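# Relocate bar-borne ball to empty post, seat both bars

## Task

Take the ball that is resting on a long bar and set it into the cup on top of the upright post that is currently empty. Place both long bars into their forked stands, and make sure the second ball finishes sitting on its post. Nothing counts as placed if a robot is still what keeps it there. At the end, open the grippers and pull the arms away.

## Robot and tools

Robots: four identical i2rt Big YAM arms named arm1, arm2, arm3 and arm4. Each has six revolute joints, a two-finger gripper and a wrist camera. The hand can get roughly 1.0 m from the vertical axis of its joint 1. Going by the initial wrist camera positions, arm1 sits on the +x side of the work area, arm2 on +y, arm3 on -x and arm4 on -y. One fixed room camera, cam_high, looks down from above.

Frame: every pose lives in one shared scene frame with its origin on the floor and +z upward. The hand point is centred between the fingertips. The hand's z axis runs along the fingers, and its y axis is the direction the fingers open and close. The pose of each robot's foot is never printed.

execute_actions: arguments are "actions" (a list holding exactly one action, or empty) and optional "cameras". The action is an object keyed by robot name; each value is {"joints": {...}}. Inside, every key is an absolute target, not an offset: joint1_rad to joint6_rad in radians, gripper_m in metres as the gap between fingertips. Ranges and signs:
- joint1_rad -2.879 to 2.879: spins the arm about its foot, positive counter-clockwise seen from above; 0 extends the arm the way the foot faces.
- joint2_rad 0 to 3.141: shoulder; 0 has the upper arm roughly level pointing back, increasing lifts it up then forward.
- joint3_rad 0 to 3.019: elbow; 0 is fully folded, increasing opens it.
- joint4_rad -1.692 to 1.57: hand pitch, positive tips fingers up.
- joint5_rad -1.57 to 1.57: sideways hand swing, positive toward the arm's right.
- joint6_rad -2.094 to 2.094: hand roll, positive clockwise viewed from behind the hand.
- gripper_m 0 to 0.093; each finger pad squeezes with up to about 50 to 62 N.
All named motions begin at once and may finish at different moments; each joint has its own speed, so the hand can sweep a wide arc between postures. Any joint or robot not named keeps its previous target and may still be pushing. An unknown key or a value outside its range makes the whole call rejected and nothing moves. An empty list just reports state and images. "cameras" takes names from arm1_cam_wrist, arm2_cam_wrist, arm3_cam_wrist, arm4_cam_wrist, cam_high, or "all"; omitted/null means all, [] means none. Images are 672x504; the "pictures" line gives their order.

wait: "seconds" from 0 to 10; commands nothing new and returns the same report as an empty action.

zoom_image: "camera" (one of the five names) and "region" [x0, y0, x1, y1] in pixels of that camera's latest full image, top-left origin, at most 504 by 504.

finished_scene: "scene" is the number of the current scene. It is final; the goal must already hold and keep holding. The result tells whether the task succeeded and gives the next task if any.

Result lines: joint_positions per robot; joint torques for joints 1 to 6 (drive output with per-arm offset, scale and noise, nonzero even in free air, so treat loosely). joint_status reports how each commanded motion ended: "off_target" means resting short of target and possibly still pushing; "contact_stop" or "time_out" mean the old target was dropped and the joint holds in place, except that after time_out a joint may keep a target (its own or one within 0.375, 0.375, 0.113, 0.225, 0.075, 0.3 rad of where it stands for joints 1 to 6) and carry on pushing, even moving later by itself if freed. "joint command not followed" with a "cause:" line means a safety check blocked that arm's joint targets (the gripper part still runs); affected joints read "not_followed", and the arm may retry those targets on every later action until it gets acceptable ones. on_its_own lists what moved or held without this call commanding it; "held at" is the held target, not the actual position. "limit_stop_at_motor_heat" follows an overheat stop; resend the target. Calibration lines appear when a camera's numbers change.

Cameras: calibration is given per camera (pinhole plus radial distortion, K, D, T_world_to_cam, pos_world) and may be off by a couple of degrees and millimetres; wrist camera poses come from reported joint angles and inherit their errors.

Cautions: the arms do not halt on contact and can press hard. To relieve a pushing joint, send it its reported position. A joint carrying a load after time_out sags. A tiny target change may not move a joint. Sustained pushing heats motors: a MOTOR HOT line appears from 85 °C, and at 100 °C an OVER-TEMPERATURE FAULT drops that arm until it cools. Any robot-to-robot hard press fails and ends the run; hard hits may too. The self/inter-arm check can react late and ignores fingers, gripper housings and wrist cameras. Objects touching robots are fine. Knocking anything out of the work area or to the floor fails the task; avoid drops, slips and slams. Loose objects may occasionally get a brief nudge. The sim keeps running while you compose replies, holding the last command. If a call reports a stop, the rest of that reply's execute_actions, wait and finished_scene calls are skipped. Arms never wait for each other.

Each tool is called by a JSON object that holds its "op" and its "data".

## Session

{"op": "execute_actions", "data": {"actions": []}}

Scene clock: 0.00 s.
Joint torques (N m, as the arm reports them, + toward a larger angle): no reading
arm1.joint_positions: joint1_rad=-0.012 joint2_rad=+0.604 joint3_rad=+1.408 joint4_rad=-1.160 joint5_rad=+0.067 joint6_rad=+0.032 gripper_m=+0.095
arm1.joint_status: not commanded
arm1.hand: x=+1.2072 y=+0.0059 z=+1.4112 quat_wxyz=(+0.012, -0.820, +0.023, +0.572) (m; scene frame)
arm2.joint_positions: joint1_rad=-0.250 joint2_rad=+0.549 joint3_rad=+1.429 joint4_rad=-1.215 joint5_rad=+0.042 joint6_rad=+0.095 gripper_m=+0.095
arm2.joint_status: not commanded
arm2.hand: x=-0.0587 y=+1.2567 z=+1.4522 quat_wxyz=(-0.363, -0.673, -0.452, +0.458) (m; scene frame)
arm3.joint_positions: joint1_rad=-0.039 joint2_rad=+0.453 joint3_rad=+1.346 joint4_rad=-1.229 joint5_rad=+0.220 joint6_rad=+0.223 gripper_m=+0.094
arm3.joint_status: not commanded
arm3.hand: x=-1.2738 y=-0.0500 z=+1.3595 quat_wxyz=(-0.580, -0.181, -0.793, +0.045) (m; scene frame)
arm4.joint_positions: joint1_rad=-0.409 joint2_rad=+0.541 joint3_rad=+1.469 joint4_rad=-1.456 joint5_rad=-0.105 joint6_rad=+0.256 gripper_m=+0.095
arm4.joint_status: not commanded
arm4.hand: x=+0.0636 y=-1.2946 z=+1.3857 quat_wxyz=(-0.354, +0.384, -0.773, -0.359) (m; scene frame)
pictures: arm1_cam_wrist, arm2_cam_wrist, arm3_cam_wrist, arm4_cam_wrist, cam_high
Images, in order (width x height): arm1_cam_wrist 672x504, arm2_cam_wrist 672x504, arm3_cam_wrist 672x504, arm4_cam_wrist 672x504, cam_high 672x504.

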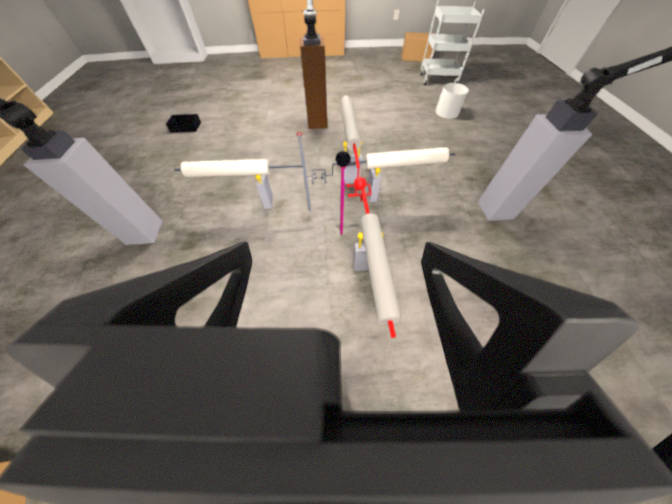

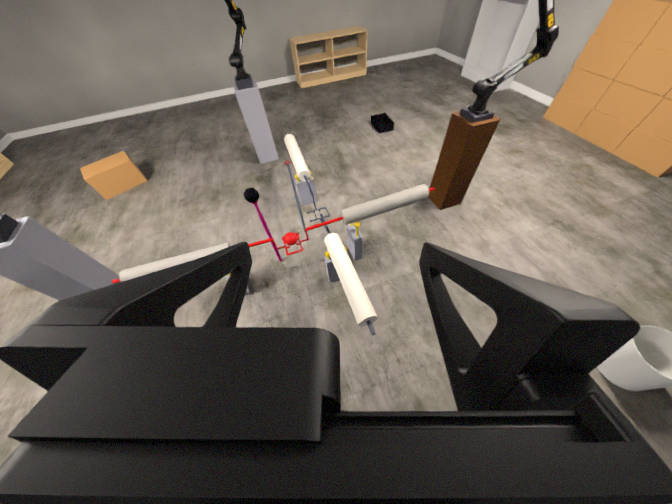

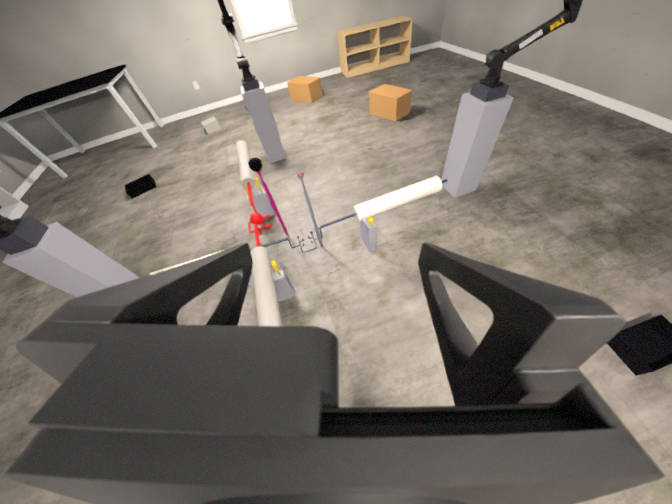

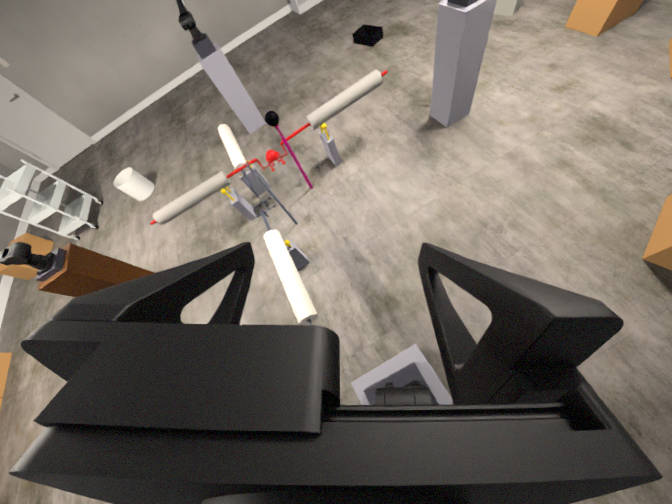

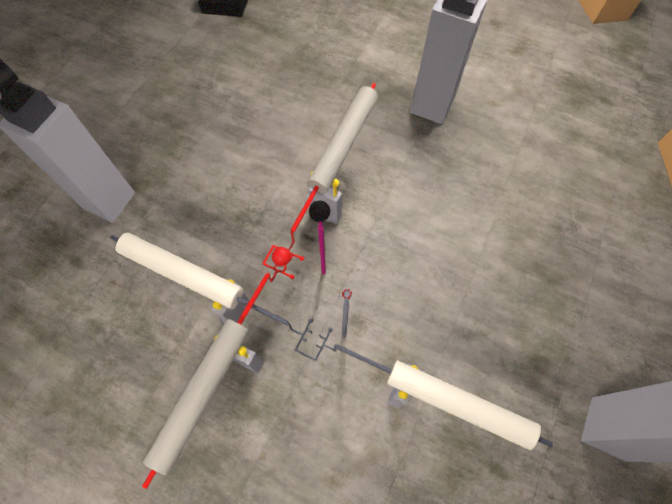

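{"op": "zoom_image", "data": {"camera": "cam_high", "region": [180, 150, 460, 420]}}

{"op": "zoom_image", "data": {"camera": "arm1_cam_wrist", "region": [160, 80, 480, 340]}}

{"op": "zoom_image", "data": {"camera": "arm2_cam_wrist", "region": [200, 120, 460, 340]}}

{"op": "zoom_image", "data": {"camera": "arm4_cam_wrist", "region": [140, 60, 400, 330]}}

{"op": "zoom_image", "data": {"camera": "arm3_cam_wrist", "region": [200, 130, 460, 330]}}

Region (180, 150, 460, 420) of cam_high's 672x504 image, scaled by 1.800, with more detail than that image has; it fills the top 486 rows of this view, and the rest is white.

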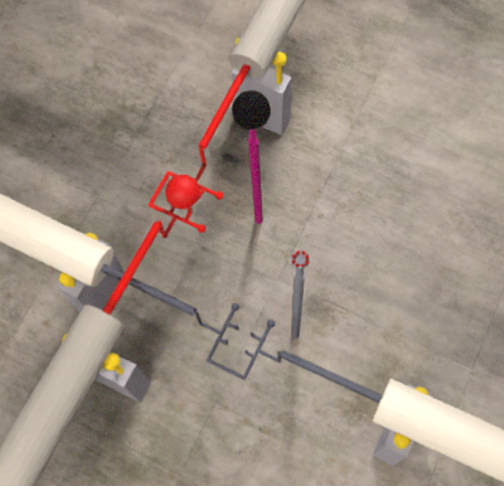

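Region (160, 80, 480, 340) of arm1_cam_wrist's 672x504 image, scaled by 1.575, with more detail than that image has; it fills the top 410 rows of this view, and the rest is white.

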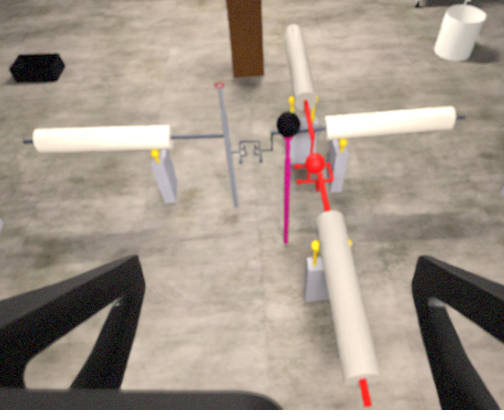

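Region (200, 120, 460, 340) of arm2_cam_wrist's 672x504 image, scaled by 1.938, with more detail than that image has; it fills the top 426 rows of this view, and the rest is white.

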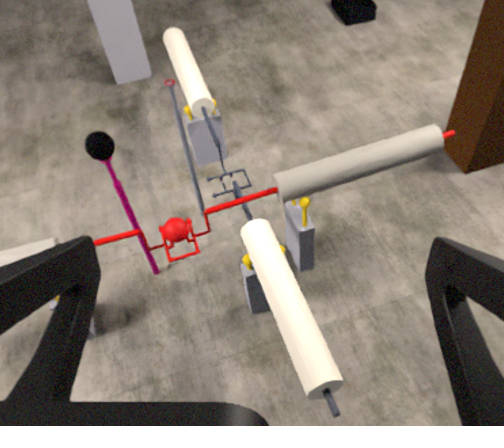

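Region (140, 60, 400, 330) of arm4_cam_wrist's 672x504 image, scaled by 1.867, with more detail than that image has; it fills the left 485 columns of this view, and the rest is white.

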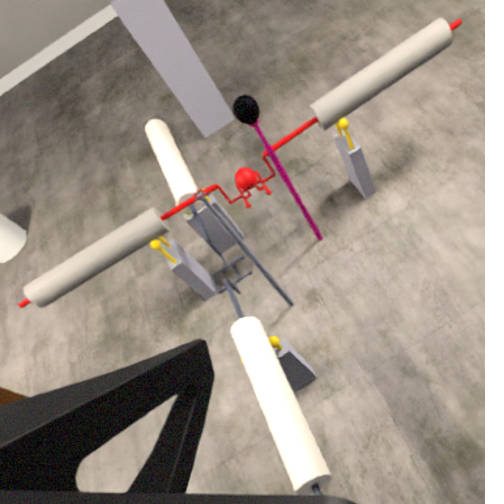

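Region (200, 130, 460, 330) of arm3_cam_wrist's 672x504 image, scaled by 1.938, with more detail than that image has; it fills the top 388 rows of this view, and the rest is white.

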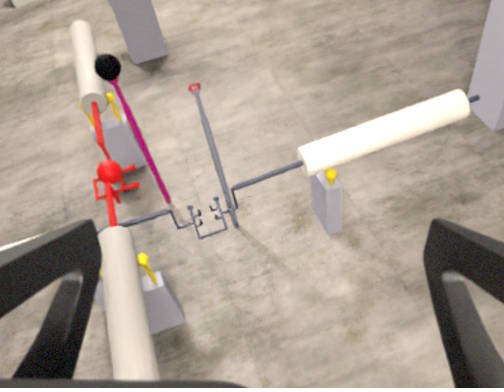

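{"op": "execute_actions", "data": {"actions": [{"arm1":{"joints":{"joint1_rad":0,"joint2_rad":1.2,"joint3_rad":1.408,"joint4_rad":-1.16,"joint5_rad":0,"joint6_rad":0}},"arm3":{"joints":{"joint1_rad":0,"joint2_rad":0.453,"joint3_rad":0.8,"joint4_rad":-1.229,"joint5_rad":0,"joint6_rad":0}},"arm2":{"joints":{"joint4_rad":-0.4}},"arm4":{"joints":{"joint1_rad":0.2}}}], "cameras": ["cam_high"]}}

Scene clock: 20.27 s.
Joint torques (N m, as the arm reports them, + toward a larger angle): arm1=[ -1.53 -10.56  11.38   1.52  -0.06  -0.04] | arm2=[ 0.9   3.04  8.62  2.82 -0.05  0.07] | arm3=[-0.47  2.55  7.23  1.67 -0.1  -0.09] | arm4=[ 1.12  5.55  9.64  1.67 -0.1  -0.21]
arm1.joint_positions: joint1_rad=-0.007 joint2_rad=+1.214 joint3_rad=+1.378 joint4_rad=-1.160 joint5_rad=+0.005 joint6_rad=+0.011 gripper_m=+0.095
arm1.joint_status: all done
arm1.hand: x=+0.9872 y=-0.0118 z=+1.1859 quat_wxyz=(-0.003, -0.959, -0.007, +0.285) (m; scene frame)
arm2.joint_positions: joint1_rad=-0.250 joint2_rad=+0.549 joint3_rad=+1.429 joint4_rad=-0.426 joint5_rad=+0.042 joint6_rad=+0.095 gripper_m=+0.095
arm2.joint_status: all done
arm2.hand: x=-0.0548 y=+1.2697 z=+1.6405 quat_wxyz=(-0.540, -0.440, -0.285, +0.658) (m; scene frame)
arm3.joint_positions: joint1_rad=-0.007 joint2_rad=+0.452 joint3_rad=+0.799 joint4_rad=-1.229 joint5_rad=+0.002 joint6_rad=+0.012 gripper_m=+0.094
arm3.joint_status: all done
arm3.hand: x=-1.2237 y=-0.0091 z=+1.0815 quat_wxyz=(-0.337, -0.024, -0.941, +0.006) (m; scene frame)
arm4.joint_positions: joint1_rad=+0.191 joint2_rad=+0.541 joint3_rad=+1.469 joint4_rad=-1.456 joint5_rad=-0.105 joint6_rad=+0.256 gripper_m=+0.095
arm4.joint_status: all done
arm4.hand: x=-0.0388 y=-1.2901 z=+1.3867 quat_wxyz=(-0.236, +0.596, -0.623, -0.448) (m; scene frame)
pictures: cam_high
Images, in order (width x height): cam_high 672x504.

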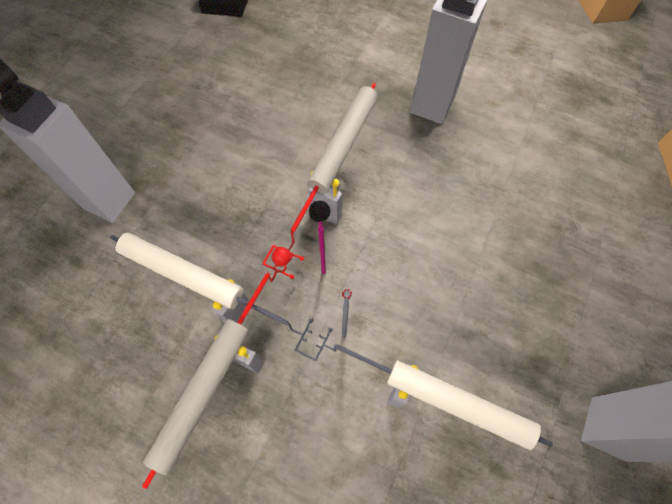

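{"op": "execute_actions", "data": {"actions": [{"arm1":{"joints":{"joint1_rad":-0.406,"joint2_rad":2.388,"joint3_rad":1.867,"joint4_rad":-1.05,"joint5_rad":0,"joint6_rad":-0.406}},"arm3":{"joints":{"joint1_rad":0.41,"joint2_rad":2.304,"joint3_rad":1.854,"joint4_rad":-1.12,"joint5_rad":0,"joint6_rad":0.41}},"arm2":{"joints":{"joint4_rad":-1.3}}}]}}

Scene clock: 26.67 s.
Joint torques (N m, as the arm reports them, + toward a larger angle): arm1=[ -2.14 -24.84   9.6    0.27   0.04  -0.05] | arm2=[0.96 2.5  8.93 1.58 0.02 0.06] | arm3=[  0.12 -24.62   9.13   0.64  -0.01   0.1 ] | arm4=[ 1.16  5.54  9.66  1.67 -0.1  -0.21]
arm1.joint_positions: joint1_rad=-0.404 joint2_rad=+2.414 joint3_rad=+1.829 joint4_rad=-1.048 joint5_rad=+0.001 joint6_rad=-0.395 gripper_m=+0.095
arm1.joint_status: all done
arm1.hand: x=+0.8408 y=+0.2365 z=+0.6970 quat_wxyz=(-0.011, -0.999, -0.013, -0.027) (m; scene frame)
arm2.joint_positions: joint1_rad=-0.250 joint2_rad=+0.549 joint3_rad=+1.429 joint4_rad=-1.278 joint5_rad=+0.042 joint6_rad=+0.095 gripper_m=+0.095
arm2.joint_status: all done
arm2.hand: x=-0.0574 y=+1.2619 z=+1.4377 quat_wxyz=(-0.346, -0.688, -0.463, +0.439) (m; scene frame)
arm3.joint_positions: joint1_rad=+0.409 joint2_rad=+2.319 joint3_rad=+1.811 joint4_rad=-1.118 joint5_rad=+0.002 joint6_rad=+0.397 gripper_m=+0.094
arm3.joint_status: all done
arm3.hand: x=-0.8465 y=+0.2389 z=+0.7140 quat_wxyz=(+0.026, -0.010, -1.000, +0.012) (m; scene frame)
arm4.joint_positions: joint1_rad=+0.191 joint2_rad=+0.541 joint3_rad=+1.469 joint4_rad=-1.456 joint5_rad=-0.105 joint6_rad=+0.256 gripper_m=+0.095
arm4.joint_status: not commanded
arm4.hand: x=-0.0388 y=-1.2901 z=+1.3867 quat_wxyz=(-0.236, +0.596, -0.623, -0.448) (m; scene frame)
pictures: arm1_cam_wrist, arm2_cam_wrist, arm3_cam_wrist, arm4_cam_wrist, cam_high
camera_calibration (this result's frames):
arm1_cam_wrist: T_world_to_cam=[[-0.0282811, 0.999585, -0.00547733, -0.20946], [0.780454, 0.0255044, 0.624693, -1.08981], [0.624573, 0.0133922, -0.780852, 0.14111], [0, 0, 0, 1]] pos_world=[0.756488, 0.235279, 0.789834]
arm2_cam_wrist: T_world_to_cam=[[-0.938484, 0.340191, -0.059306, -0.394169], [0.318361, 0.785833, -0.530201, -0.203512], [-0.133765, -0.516466, -0.845795, 1.98211], [0, 0, 0, 1]] pos_world=[-0.0399953, 1.31771, 1.54518]
arm3_cam_wrist: T_world_to_cam=[[-0.00301314, -0.999565, 0.0293511, 0.212539], [-0.781702, 0.0206592, 0.623309, -1.1064], [-0.623644, -0.0210657, -0.781424, 0.162061], [0, 0, 0, 1]] pos_world=[-0.763165, 0.238718, 0.810028]
arm4_cam_wrist: T_world_to_cam=[[0.950277, 0.122132, -0.286455, 0.596752], [0.00232991, -0.922644, -0.385646, -0.647978], [-0.311396, 0.365803, -0.877052, 1.79864], [0, 0, 0, 1]] pos_world=[-0.00548239, -1.32868, 1.49855]
Images, in order (width x height): arm1_cam_wrist 672x504, arm2_cam_wrist 672x504, arm3_cam_wrist 672x504, arm4_cam_wrist 672x504, cam_high 672x504.

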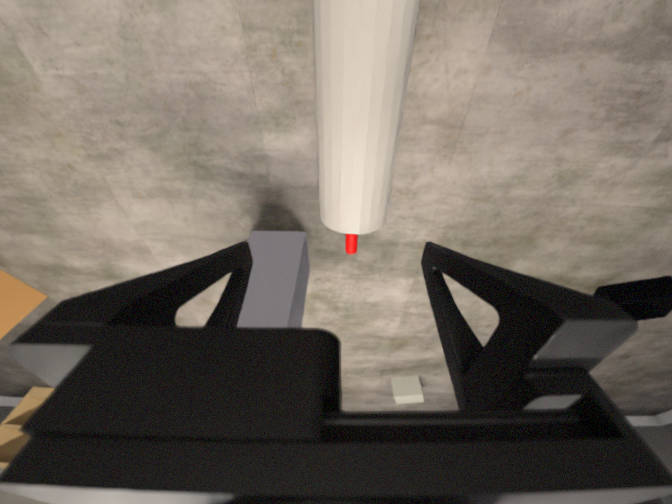

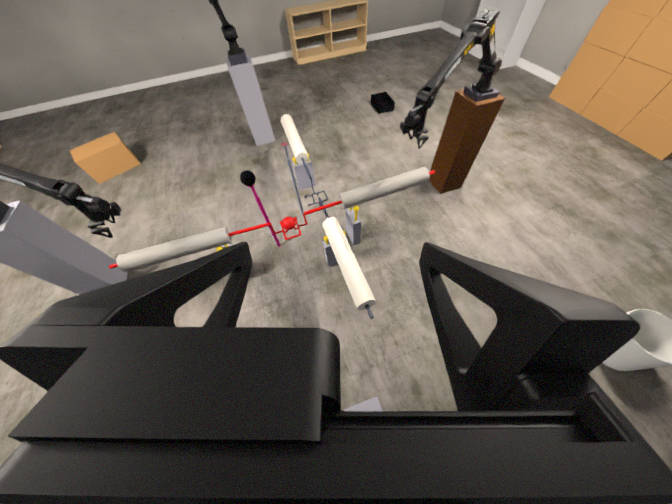

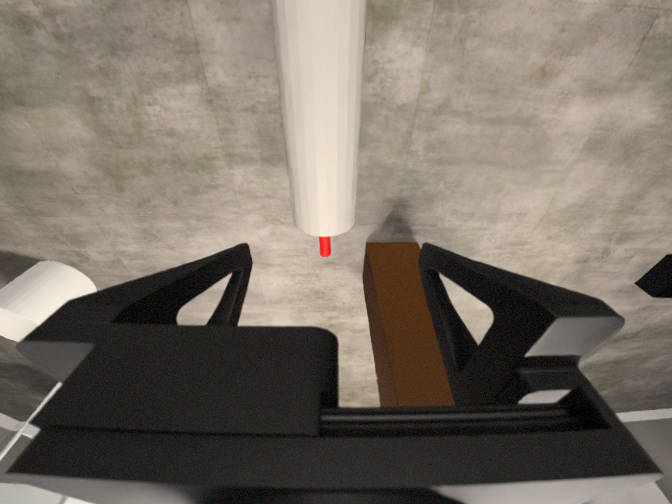

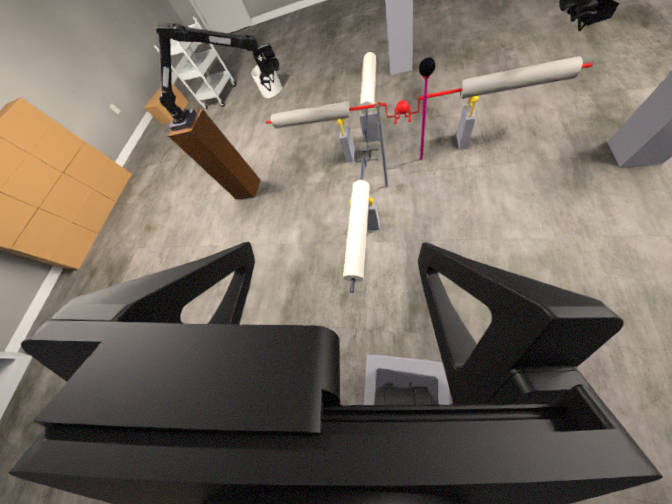

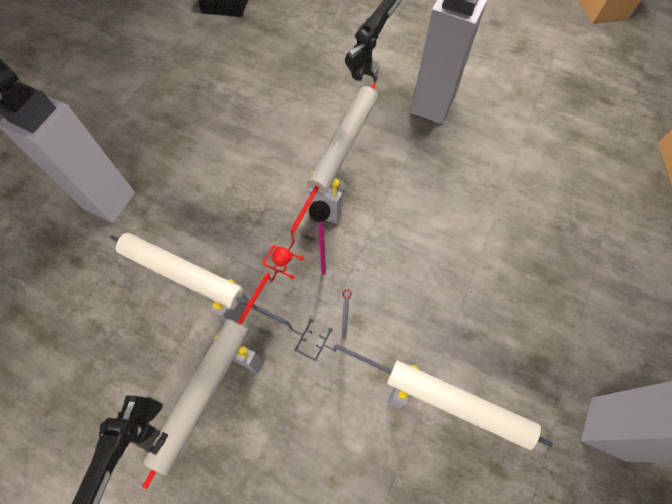

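{"op": "execute_actions", "data": {"actions": [{"arm1":{"joints":{"joint1_rad":-0.565,"joint2_rad":2.42,"joint3_rad":1.45,"joint4_rad":-0.55,"joint6_rad":-0.565,"gripper_m":0.07}},"arm3":{"joints":{"joint1_rad":0.6,"joint2_rad":2.295,"joint3_rad":1.28,"joint4_rad":-0.507,"joint6_rad":0.6,"gripper_m":0.07}}}], "cameras": ["arm1_cam_wrist","arm3_cam_wrist","cam_high"]}}

Scene clock: 29.20 s.
Joint torques (N m, as the arm reports them, + toward a larger angle): arm1=[ -2.38 -19.66   5.7    0.87   0.02  -0.04] | arm2=[0.51 2.48 9.18 1.45 0.04 0.06] | arm3=[ -0.27 -20.21   3.51   1.13   0.1    0.14] | arm4=[ 1.11  5.54  9.64  1.67 -0.1  -0.21]
arm1.joint_positions: joint1_rad=-0.559 joint2_rad=+2.418 joint3_rad=+1.438 joint4_rad=-0.559 joint5_rad=+0.001 joint6_rad=-0.554 gripper_m=+0.070
arm1.joint_status: all done
arm1.hand: x=+0.9553 y=+0.2864 z=+0.5885 quat_wxyz=(+0.009, -1.000, -0.015, +0.015) (m; scene frame)
arm2.joint_positions: joint1_rad=-0.250 joint2_rad=+0.549 joint3_rad=+1.429 joint4_rad=-1.278 joint5_rad=+0.042 joint6_rad=+0.095 gripper_m=+0.095
arm2.joint_status: not commanded
arm2.hand: x=-0.0574 y=+1.2619 z=+1.4377 quat_wxyz=(-0.346, -0.688, -0.463, +0.439) (m; scene frame)
arm3.joint_positions: joint1_rad=+0.592 joint2_rad=+2.302 joint3_rad=+1.281 joint4_rad=-0.517 joint5_rad=-0.001 joint6_rad=+0.587 gripper_m=+0.070
arm3.joint_status: all done
arm3.hand: x=-0.9992 y=+0.2833 z=+0.5793 quat_wxyz=(-0.013, -0.013, -1.000, -0.009) (m; scene frame)
arm4.joint_positions: joint1_rad=+0.191 joint2_rad=+0.541 joint3_rad=+1.469 joint4_rad=-1.456 joint5_rad=-0.105 joint6_rad=+0.256 gripper_m=+0.095
arm4.joint_status: not commanded
arm4.hand: x=-0.0388 y=-1.2901 z=+1.3867 quat_wxyz=(-0.236, +0.596, -0.623, -0.448) (m; scene frame)
pictures: arm1_cam_wrist, arm3_cam_wrist, cam_high
camera_calibration (this result's frames):
arm1_cam_wrist: T_world_to_cam=[[-0.0317558, 0.998884, 0.0349542, -0.276988], [0.830401, 0.00690396, 0.557124, -1.11528], [0.556261, 0.0467179, -0.829694, 0.0687279], [0, 0, 0, 1]] pos_world=[0.879102, 0.281168, 0.688053]
arm3_cam_wrist: T_world_to_cam=[[-0.0103843, -0.999883, -0.0112723, 0.276643], [-0.827894, 0.00227495, 0.56088, -1.1475], [-0.560789, 0.0151566, -0.82782, 0.0419554], [0, 0, 0, 1]] pos_world=[-0.923609, 0.278585, 0.681462]
Images, in order (width x height): arm1_cam_wrist 672x504, arm3_cam_wrist 672x504, cam_high 672x504.

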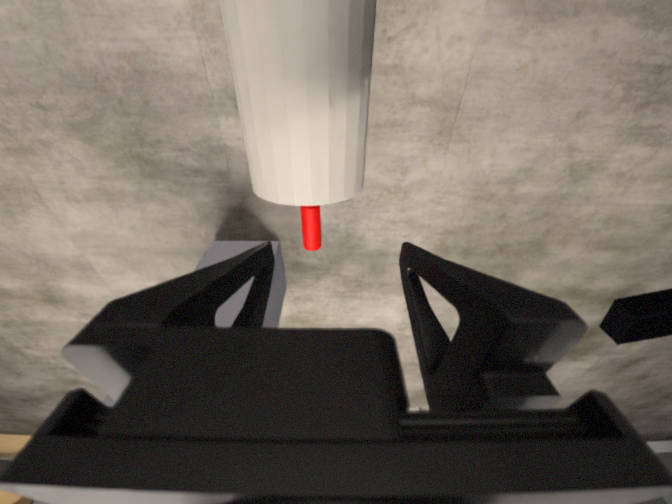

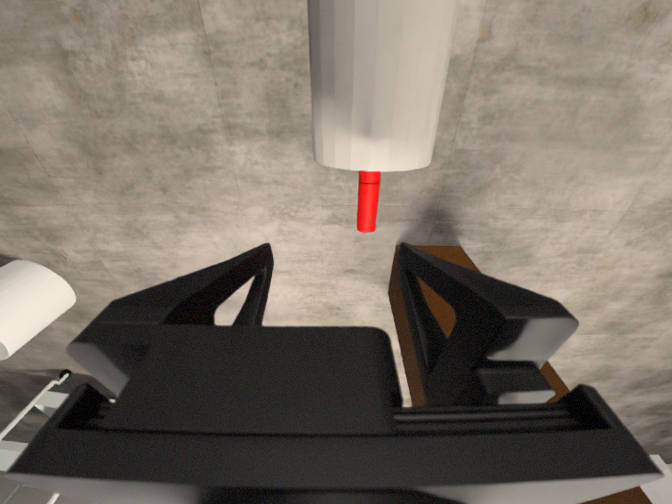

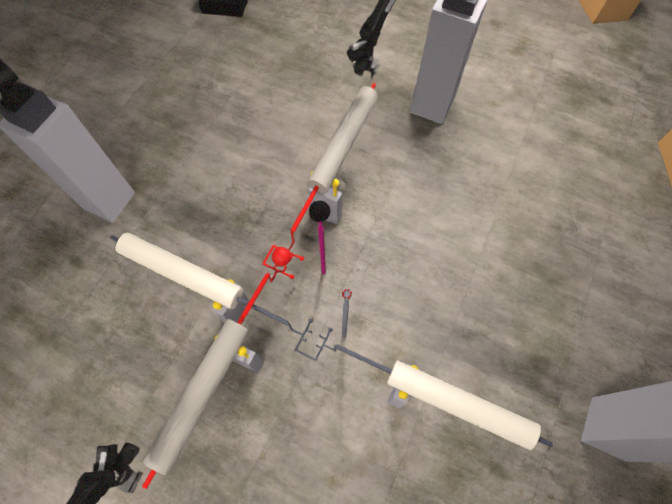

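{"op": "execute_actions", "data": {"actions": [{"arm1":{"joints":{"joint1_rad":-0.572,"joint2_rad":2.586,"joint3_rad":1.385,"joint4_rad":-0.35,"joint6_rad":-0.57}},"arm3":{"joints":{"joint1_rad":0.57,"joint2_rad":2.468,"joint3_rad":1.255,"joint4_rad":-0.345,"joint6_rad":0.575}}}], "cameras": ["arm1_cam_wrist","arm3_cam_wrist"]}}

Scene clock: 30.87 s.
Joint torques (N m, as the arm reports them, + toward a larger angle): arm1=[ -2.41 -20.3    4.08   0.73   0.03  -0.04] | arm2=[1.78 2.6  9.09 1.33 0.03 0.06] | arm3=[ -0.8  -20.16   2.69   0.92   0.08  -0.1 ] | arm4=[ 1.13  5.54  9.65  1.67 -0.1  -0.21]
arm1.joint_positions: joint1_rad=-0.566 joint2_rad=+2.604 joint3_rad=+1.369 joint4_rad=-0.359 joint5_rad=+0.001 joint6_rad=-0.560 gripper_m=+0.070
arm1.joint_status: all done
arm1.hand: x=+1.0168 y=+0.2553 z=+0.4806 quat_wxyz=(-0.005, -1.000, -0.014, -0.009) (m; scene frame)
arm2.joint_positions: joint1_rad=-0.250 joint2_rad=+0.549 joint3_rad=+1.429 joint4_rad=-1.278 joint5_rad=+0.042 joint6_rad=+0.095 gripper_m=+0.095
arm2.joint_status: not commanded
arm2.hand: x=-0.0574 y=+1.2619 z=+1.4377 quat_wxyz=(-0.346, -0.688, -0.463, +0.439) (m; scene frame)
arm3.joint_positions: joint1_rad=+0.575 joint2_rad=+2.473 joint3_rad=+1.248 joint4_rad=-0.353 joint5_rad=-0.001 joint6_rad=+0.587 gripper_m=+0.070
arm3.joint_status: all done
arm3.hand: x=-1.0322 y=+0.2528 z=+0.4907 quat_wxyz=(+0.004, -0.021, -1.000, +0.002) (m; scene frame)
arm4.joint_positions: joint1_rad=+0.191 joint2_rad=+0.541 joint3_rad=+1.469 joint4_rad=-1.456 joint5_rad=-0.105 joint6_rad=+0.256 gripper_m=+0.095
arm4.joint_status: not commanded
arm4.hand: x=-0.0388 y=-1.2901 z=+1.3867 quat_wxyz=(-0.236, +0.596, -0.623, -0.448) (m; scene frame)
pictures: arm1_cam_wrist, arm3_cam_wrist
camera_calibration (this result's frames):
arm1_cam_wrist: T_world_to_cam=[[-0.0304553, 0.999518, 0.00604377, -0.227736], [0.803263, 0.0208761, 0.595259, -1.10028], [0.594846, 0.0229835, -0.803511, -0.0993651], [0, 0, 0, 1]] pos_world=[0.935983, 0.25288, 0.576485]
arm3_cam_wrist: T_world_to_cam=[[-0.0271928, -0.99958, 0.0100084, 0.216985], [-0.80844, 0.0278796, 0.587918, -1.12469], [-0.58795, 0.00789593, -0.808859, -0.0849436], [0, 0, 0, 1]] pos_world=[-0.953283, 0.248921, 0.590344]
Images, in order (width x height): arm1_cam_wrist 672x504, arm3_cam_wrist 672x504.

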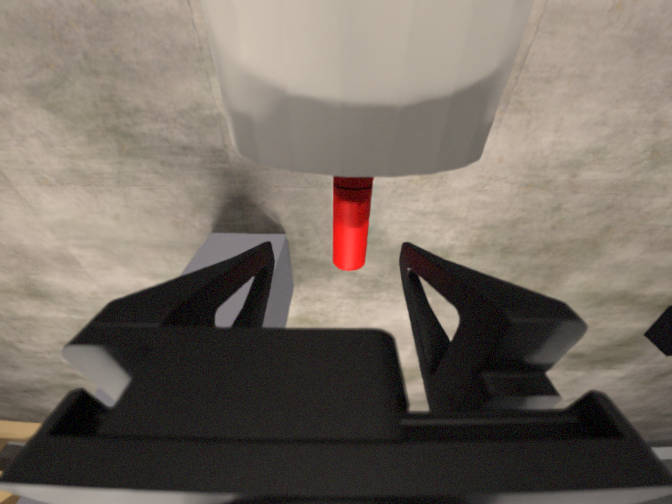

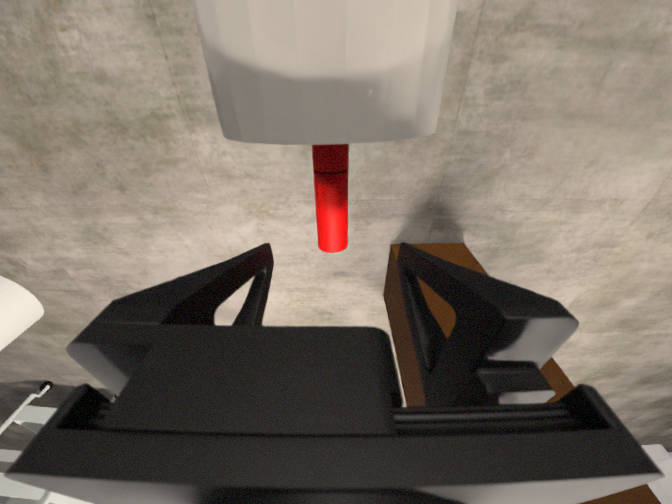

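{"op": "execute_actions", "data": {"actions": [{"arm1":{"joints":{"joint2_rad":2.675,"joint3_rad":1.45,"joint4_rad":-0.33}},"arm3":{"joints":{"joint2_rad":2.582,"joint3_rad":1.327,"joint4_rad":-0.303}}}], "cameras": ["arm1_cam_wrist","arm3_cam_wrist"]}}

Scene clock: 32.00 s.
Joint torques (N m, as the arm reports them, + toward a larger angle): arm1=[ -2.46 -18.12   3.65   0.63   0.02  -0.04] | arm2=[ 0.92  2.62  9.1   1.3  -0.05  0.1 ] | arm3=[ -0.98 -17.98   2.53   0.8    0.06  -0.1 ] | arm4=[ 1.11  5.55  9.65  1.67 -0.1  -0.21]
arm1.joint_positions: joint1_rad=-0.566 joint2_rad=+2.660 joint3_rad=+1.442 joint4_rad=-0.334 joint5_rad=+0.001 joint6_rad=-0.560 gripper_m=+0.070
arm1.joint_status: all done
arm1.hand: x=+0.9966 y=+0.2672 z=+0.4624 quat_wxyz=(+0.006, -1.000, -0.014, +0.009) (m; scene frame)
arm2.joint_positions: joint1_rad=-0.250 joint2_rad=+0.549 joint3_rad=+1.429 joint4_rad=-1.278 joint5_rad=+0.042 joint6_rad=+0.095 gripper_m=+0.095
arm2.joint_status: not commanded
arm2.hand: x=-0.0574 y=+1.2619 z=+1.4377 quat_wxyz=(-0.346, -0.688, -0.463, +0.439) (m; scene frame)
arm3.joint_positions: joint1_rad=+0.575 joint2_rad=+2.568 joint3_rad=+1.318 joint4_rad=-0.307 joint5_rad=-0.001 joint6_rad=+0.587 gripper_m=+0.070
arm3.joint_status: all done
arm3.hand: x=-1.0220 y=+0.2589 z=+0.4544 quat_wxyz=(-0.005, -0.021, -1.000, -0.004) (m; scene frame)
arm4.joint_positions: joint1_rad=+0.191 joint2_rad=+0.541 joint3_rad=+1.469 joint4_rad=-1.456 joint5_rad=-0.105 joint6_rad=+0.256 gripper_m=+0.095
arm4.joint_status: not commanded
arm4.hand: x=-0.0388 y=-1.2901 z=+1.3867 quat_wxyz=(-0.236, +0.596, -0.623, -0.448) (m; scene frame)
pictures: arm1_cam_wrist, arm3_cam_wrist
camera_calibration (this result's frames):
arm1_cam_wrist: T_world_to_cam=[[-0.0298275, 0.999157, 0.0281898, -0.250899], [0.824085, 0.00862098, 0.566401, -1.0776], [0.56568, 0.0401251, -0.823648, -0.0683924], [0, 0, 0, 1]] pos_world=[0.919235, 0.262721, 0.561092]
arm3_cam_wrist: T_world_to_cam=[[-0.026886, -0.999638, -0.00113937, 0.229136], [-0.818684, 0.021365, 0.573847, -1.09777], [-0.573615, 0.0163612, -0.818962, -0.0912986], [0, 0, 0, 1]] pos_world=[-0.944936, 0.254, 0.555443]
Images, in order (width x height): arm1_cam_wrist 672x504, arm3_cam_wrist 672x504.

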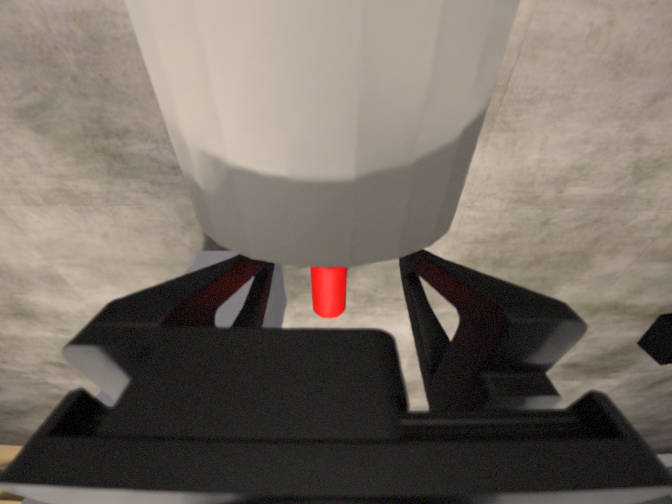

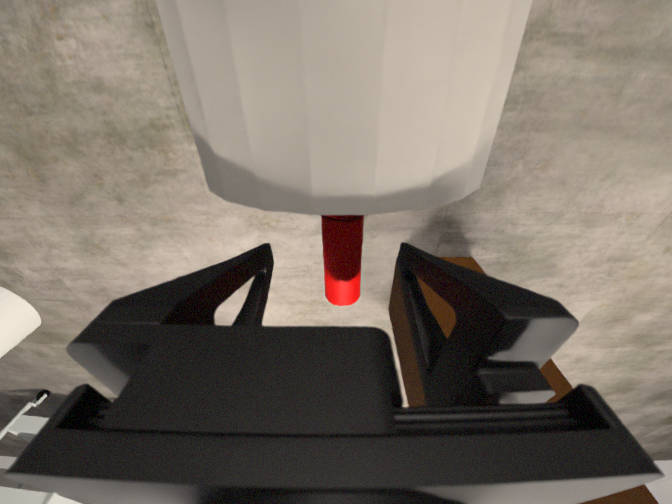

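{"op": "execute_actions", "data": {"actions": [{"arm1":{"joints":{"joint2_rad":2.718}},"arm3":{"joints":{"joint2_rad":2.607}}}], "cameras": ["arm1_cam_wrist","arm3_cam_wrist"]}}

Scene clock: 32.93 s.
Joint torques (N m, as the arm reports them, + toward a larger angle): arm1=[ -2.53 -18.38   3.2    0.53   0.02  -0.04] | arm2=[0.31 2.13 9.08 1.43 0.02 0.04] | arm3=[ -1.41 -17.34   2.56   1.05   0.11  -0.13] | arm4=[ 1.14  5.57  9.65  1.67 -0.1  -0.21]
arm1.joint_positions: joint1_rad=-0.566 joint2_rad=+2.709 joint3_rad=+1.442 joint4_rad=-0.334 joint5_rad=+0.001 joint6_rad=-0.560 gripper_m=+0.070
arm1.joint_status: all done
arm1.hand: x=+1.0178 y=+0.2547 z=+0.4382 quat_wxyz=(-0.007, -1.000, -0.014, -0.012) (m; scene frame)
arm2.joint_positions: joint1_rad=-0.250 joint2_rad=+0.549 joint3_rad=+1.429 joint4_rad=-1.278 joint5_rad=+0.042 joint6_rad=+0.095 gripper_m=+0.095
arm2.joint_status: not commanded
arm2.hand: x=-0.0574 y=+1.2619 z=+1.4377 quat_wxyz=(-0.346, -0.688, -0.463, +0.439) (m; scene frame)
arm3.joint_positions: joint1_rad=+0.575 joint2_rad=+2.582 joint3_rad=+1.318 joint4_rad=-0.307 joint5_rad=-0.001 joint6_rad=+0.587 gripper_m=+0.070
arm3.joint_status: all done
arm3.hand: x=-1.0273 y=+0.2557 z=+0.4481 quat_wxyz=(+0.001, -0.021, -1.000, +0.000) (m; scene frame)
arm4.joint_positions: joint1_rad=+0.191 joint2_rad=+0.541 joint3_rad=+1.469 joint4_rad=-1.456 joint5_rad=-0.105 joint6_rad=+0.256 gripper_m=+0.095
arm4.joint_status: not commanded
arm4.hand: x=-0.0388 y=-1.2901 z=+1.3867 quat_wxyz=(-0.236, +0.596, -0.623, -0.448) (m; scene frame)
pictures: arm1_cam_wrist, arm3_cam_wrist
camera_calibration (this result's frames):
arm1_cam_wrist: T_world_to_cam=[[-0.0304843, 0.999533, 0.00197797, -0.225052], [0.799331, 0.0231902, 0.600443, -1.07467], [0.600117, 0.0198851, -0.799665, -0.140256], [0, 0, 0, 1]] pos_world=[0.936331, 0.252658, 0.533568]
arm3_cam_wrist: T_world_to_cam=[[-0.0268601, -0.999621, 0.00608449, 0.222564], [-0.812079, 0.0253694, 0.582996, -1.09673], [-0.582929, 0.0107182, -0.812452, -0.11052], [0, 0, 0, 1]] pos_world=[-0.949081, 0.251487, 0.548244]
Images, in order (width x height): arm1_cam_wrist 672x504, arm3_cam_wrist 672x504.

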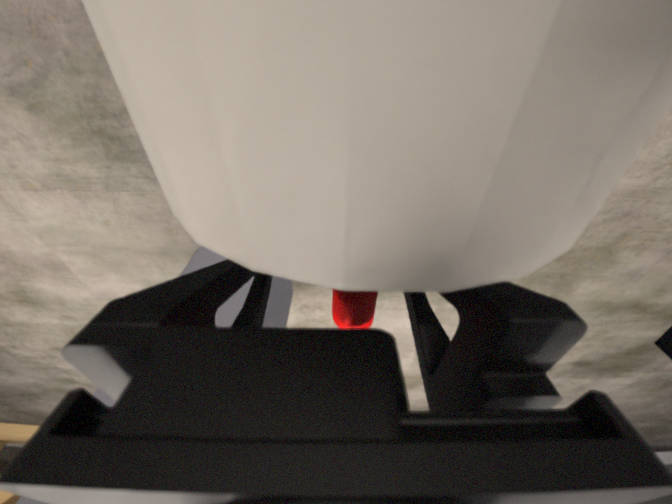

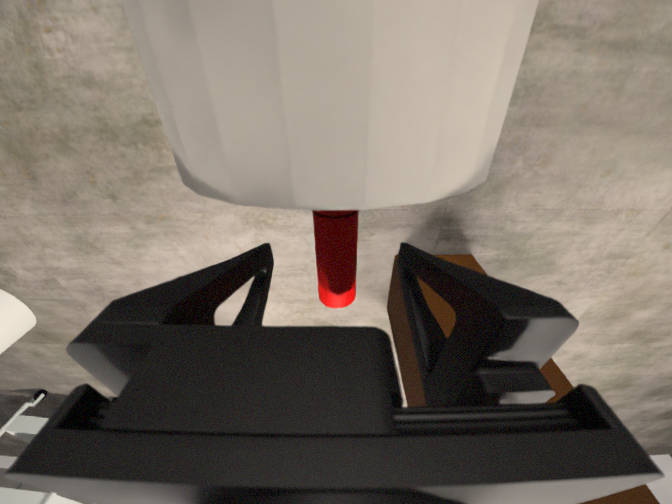

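{"op": "execute_actions", "data": {"actions": [{"arm3":{"joints":{"joint2_rad":2.632}}}], "cameras": []}}

{"op": "execute_actions", "data": {"actions": [{"arm1":{"joints":{"gripper_m":0.0}},"arm3":{"joints":{"gripper_m":0.0}}}], "cameras": ["arm1_cam_wrist","arm3_cam_wrist","arm2_cam_wrist"]}}

Scene clock: 33.80 s.
Joint torques (N m, as the arm reports them, + toward a larger angle): arm1=[ -2.55 -18.28   3.19   0.55   0.03  -0.04] | arm2=[ 0.74  2.75  9.04  1.44 -0.01  0.06] | arm3=[ -0.71 -16.94   2.4    0.78   0.11  -0.11] | arm4=[ 1.12  5.57  9.64  1.67 -0.1  -0.21]
arm1.joint_positions: joint1_rad=-0.566 joint2_rad=+2.709 joint3_rad=+1.442 joint4_rad=-0.334 joint5_rad=+0.001 joint6_rad=-0.560 gripper_m=+0.070
arm1.joint_status: not commanded
arm1.hand: x=+1.0178 y=+0.2547 z=+0.4382 quat_wxyz=(-0.007, -1.000, -0.014, -0.012) (m; scene frame)
arm2.joint_positions: joint1_rad=-0.250 joint2_rad=+0.549 joint3_rad=+1.429 joint4_rad=-1.278 joint5_rad=+0.042 joint6_rad=+0.095 gripper_m=+0.095
arm2.joint_status: not commanded
arm2.hand: x=-0.0574 y=+1.2619 z=+1.4377 quat_wxyz=(-0.346, -0.688, -0.463, +0.439) (m; scene frame)
arm3.joint_positions: joint1_rad=+0.575 joint2_rad=+2.611 joint3_rad=+1.318 joint4_rad=-0.307 joint5_rad=-0.001 joint6_rad=+0.587 gripper_m=+0.070
arm3.joint_status: all done
arm3.hand: x=-1.0391 y=+0.2486 z=+0.4346 quat_wxyz=(+0.013, -0.021, -1.000, +0.008) (m; scene frame)
arm4.joint_positions: joint1_rad=+0.191 joint2_rad=+0.541 joint3_rad=+1.469 joint4_rad=-1.456 joint5_rad=-0.105 joint6_rad=+0.256 gripper_m=+0.095
arm4.joint_status: not commanded
arm4.hand: x=-0.0388 y=-1.2901 z=+1.3867 quat_wxyz=(-0.236, +0.596, -0.623, -0.448) (m; scene frame)
pictures: none
No camera images: the call's "cameras" was empty. Leave "cameras" out to get every camera's image.

Scene clock: 34.47 s.
Joint torques (N m, as the arm reports them, + toward a larger angle): arm1=[ -1.68 -18.42   2.88   0.38  -0.15   0.01] | arm2=[1.33 2.13 8.9  1.54 0.02 0.09] | arm3=[ -0.87 -16.91   1.91   0.57   0.34  -0.06] | arm4=[ 1.13  5.54  9.65  1.67 -0.1  -0.21]
arm1.joint_positions: joint1_rad=-0.578 joint2_rad=+2.710 joint3_rad=+1.447 joint4_rad=-0.329 joint5_rad=+0.005 joint6_rad=-0.565 gripper_m=+0.018
arm1.joint_status: gripper_m off_target (ended at +0.018, target +0.000)
arm1.hand: x=+1.0177 y=+0.2627 z=+0.4384 quat_wxyz=(-0.003, -1.000, -0.011, -0.009) (m; scene frame)
arm2.joint_positions: joint1_rad=-0.250 joint2_rad=+0.549 joint3_rad=+1.429 joint4_rad=-1.278 joint5_rad=+0.042 joint6_rad=+0.095 gripper_m=+0.095
arm2.joint_status: not commanded
arm2.hand: x=-0.0574 y=+1.2619 z=+1.4377 quat_wxyz=(-0.346, -0.688, -0.463, +0.439) (m; scene frame)
arm3.joint_positions: joint1_rad=+0.582 joint2_rad=+2.612 joint3_rad=+1.322 joint4_rad=-0.301 joint5_rad=-0.008 joint6_rad=+0.580 gripper_m=+0.017
arm3.joint_status: gripper_m off_target (ended at +0.017, target +0.000)
arm3.hand: x=-1.0385 y=+0.2540 z=+0.4341 quat_wxyz=(+0.011, -0.015, -1.000, +0.002) (m; scene frame)
arm4.joint_positions: joint1_rad=+0.191 joint2_rad=+0.541 joint3_rad=+1.469 joint4_rad=-1.456 joint5_rad=-0.105 joint6_rad=+0.256 gripper_m=+0.095
arm4.joint_status: not commanded
arm4.hand: x=-0.0388 y=-1.2901 z=+1.3867 quat_wxyz=(-0.236, +0.596, -0.623, -0.448) (m; scene frame)
pictures: arm1_cam_wrist, arm2_cam_wrist, arm3_cam_wrist
camera_calibration (this result's frames):
arm1_cam_wrist: T_world_to_cam=[[-0.0236717, 0.999663, 0.0106897, -0.243862], [0.8033, 0.0126547, 0.59544, -1.074], [0.595104, 0.0226821, -0.803328, -0.134253], [0, 0, 0, 1]] pos_world=[0.936865, 0.260416, 0.53426]
arm2_cam_wrist: T_world_to_cam=[[-0.938484, 0.340191, -0.059306, -0.394169], [0.318361, 0.785833, -0.530201, -0.203512], [-0.133765, -0.516466, -0.845795, 1.98211], [0, 0, 0, 1]] pos_world=[-0.0399953, 1.31771, 1.54518]
arm3_cam_wrist: T_world_to_cam=[[-0.0137923, -0.999843, 0.0111018, 0.232049], [-0.800025, 0.0176947, 0.599705, -1.09043], [-0.599807, -0.0006104, -0.800144, -0.148396], [0, 0, 0, 1]] pos_world=[-0.958177, 0.251217, 0.53262]
Images, in order (width x height): arm1_cam_wrist 672x504, arm2_cam_wrist 672x504, arm3_cam_wrist 672x504.

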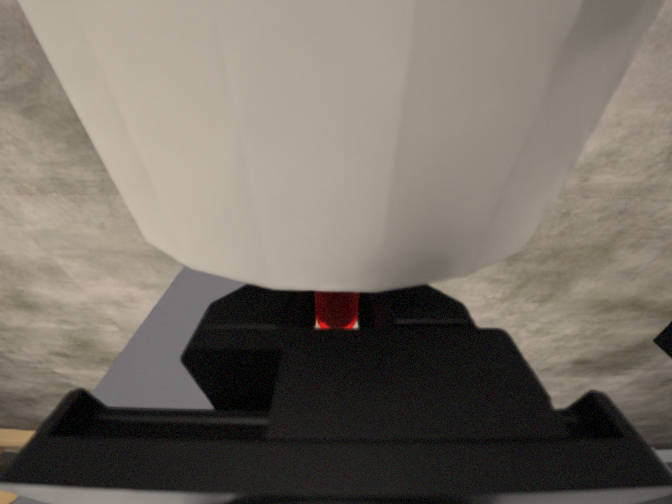

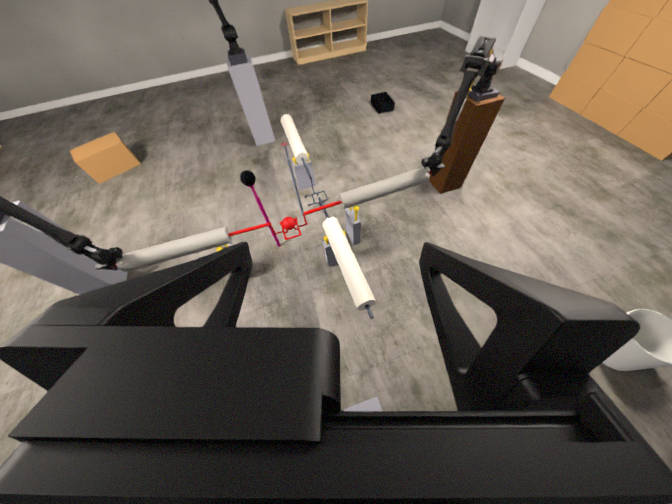

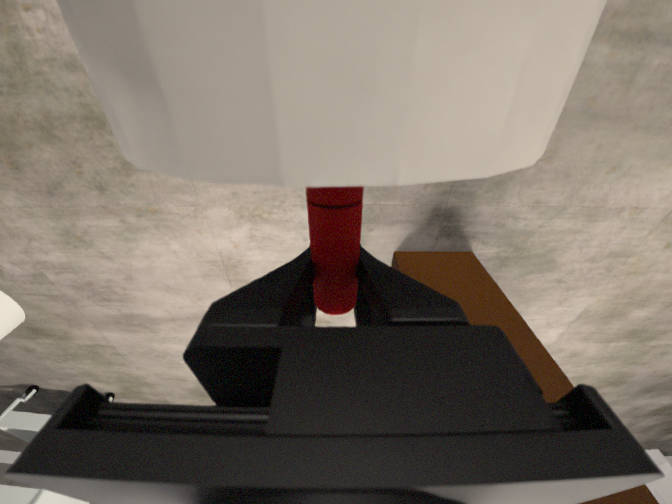

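{"op": "zoom_image", "data": {"camera": "arm2_cam_wrist", "region": [260, 170, 380, 260]}}

{"op": "zoom_image", "data": {"camera": "cam_high", "region": [200, 230, 360, 380]}}

Region (260, 170, 380, 260) of arm2_cam_wrist's 672x504 image, scaled by 4.200, with more detail than that image has; it fills the top 378 rows of this view, and the rest is white.

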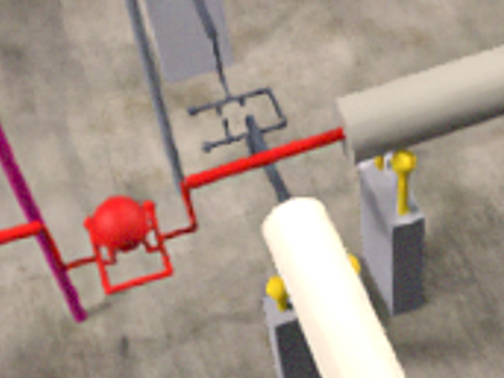

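This scene's latest camera images include none from cam_high. They are from: arm1_cam_wrist, arm2_cam_wrist, arm3_cam_wrist. Call execute_actions without "cameras", or with cam_high in "cameras", to get its image.

{"op": "execute_actions", "data": {"actions": [{"arm1":{"joints":{"joint2_rad":2.5,"joint3_rad":1.335,"joint4_rad":-0.384}},"arm3":{"joints":{"joint2_rad":2.383,"joint3_rad":1.213,"joint4_rad":-0.379}}}], "cameras": ["arm2_cam_wrist","arm1_cam_wrist"]}}

Scene clock: 36.47 s.
Joint torques (N m, as the arm reports them, + toward a larger angle): arm1=[ -2.22 -21.79   3.66   0.44   0.04  -0.05] | arm2=[ 0.63  1.32  9.06  1.37 -0.06  0.07] | arm3=[ -0.81 -22.49   2.44   0.45   0.01   0.08] | arm4=[ 1.14  5.56  9.65  1.66 -0.1  -0.21]
arm1.joint_positions: joint1_rad=-0.569 joint2_rad=+2.538 joint3_rad=+1.327 joint4_rad=-0.384 joint5_rad=+0.000 joint6_rad=-0.558 gripper_m=+0.018
arm1.joint_status: all done
arm1.hand: x=+1.0186 y=+0.2559 z=+0.5074 quat_wxyz=(-0.006, -1.000, -0.012, -0.009) (m; scene frame)
arm2.joint_positions: joint1_rad=-0.250 joint2_rad=+0.549 joint3_rad=+1.429 joint4_rad=-1.278 joint5_rad=+0.042 joint6_rad=+0.095 gripper_m=+0.095
arm2.joint_status: not commanded
arm2.hand: x=-0.0574 y=+1.2619 z=+1.4377 quat_wxyz=(-0.346, -0.688, -0.463, +0.439) (m; scene frame)
arm3.joint_positions: joint1_rad=+0.569 joint2_rad=+2.428 joint3_rad=+1.209 joint4_rad=-0.375 joint5_rad=+0.001 joint6_rad=+0.565 gripper_m=+0.017
arm3.joint_status: all done
arm3.hand: x=-1.0388 y=+0.2445 z=+0.5065 quat_wxyz=(+0.010, -0.013, -1.000, +0.007) (m; scene frame)
arm4.joint_positions: joint1_rad=+0.191 joint2_rad=+0.541 joint3_rad=+1.469 joint4_rad=-1.456 joint5_rad=-0.105 joint6_rad=+0.256 gripper_m=+0.095
arm4.joint_status: not commanded
arm4.hand: x=-0.0388 y=-1.2901 z=+1.3867 quat_wxyz=(-0.236, +0.596, -0.623, -0.448) (m; scene frame)
pictures: arm1_cam_wrist, arm2_cam_wrist
camera_calibration (this result's frames):
arm1_cam_wrist: T_world_to_cam=[[-0.0262579, 0.999642, 0.00512494, -0.232329], [0.802868, 0.0180342, 0.595884, -1.11689], [0.595579, 0.0197613, -0.803054, -0.0790586], [0, 0, 0, 1]] pos_world=[0.937703, 0.253951, 0.603242]
arm2_cam_wrist: T_world_to_cam=[[-0.938484, 0.340191, -0.059306, -0.394169], [0.318361, 0.785833, -0.530201, -0.203512], [-0.133765, -0.516466, -0.845795, 1.98211], [0, 0, 0, 1]] pos_world=[-0.0399953, 1.31771, 1.54518]
Images, in order (width x height): arm1_cam_wrist 672x504, arm2_cam_wrist 672x504.

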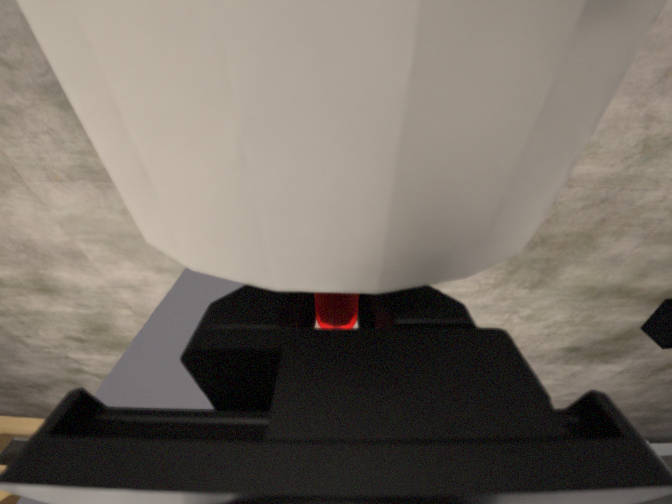

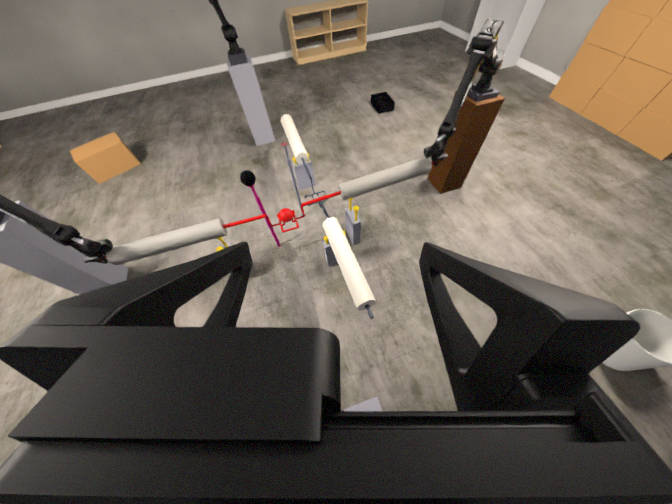

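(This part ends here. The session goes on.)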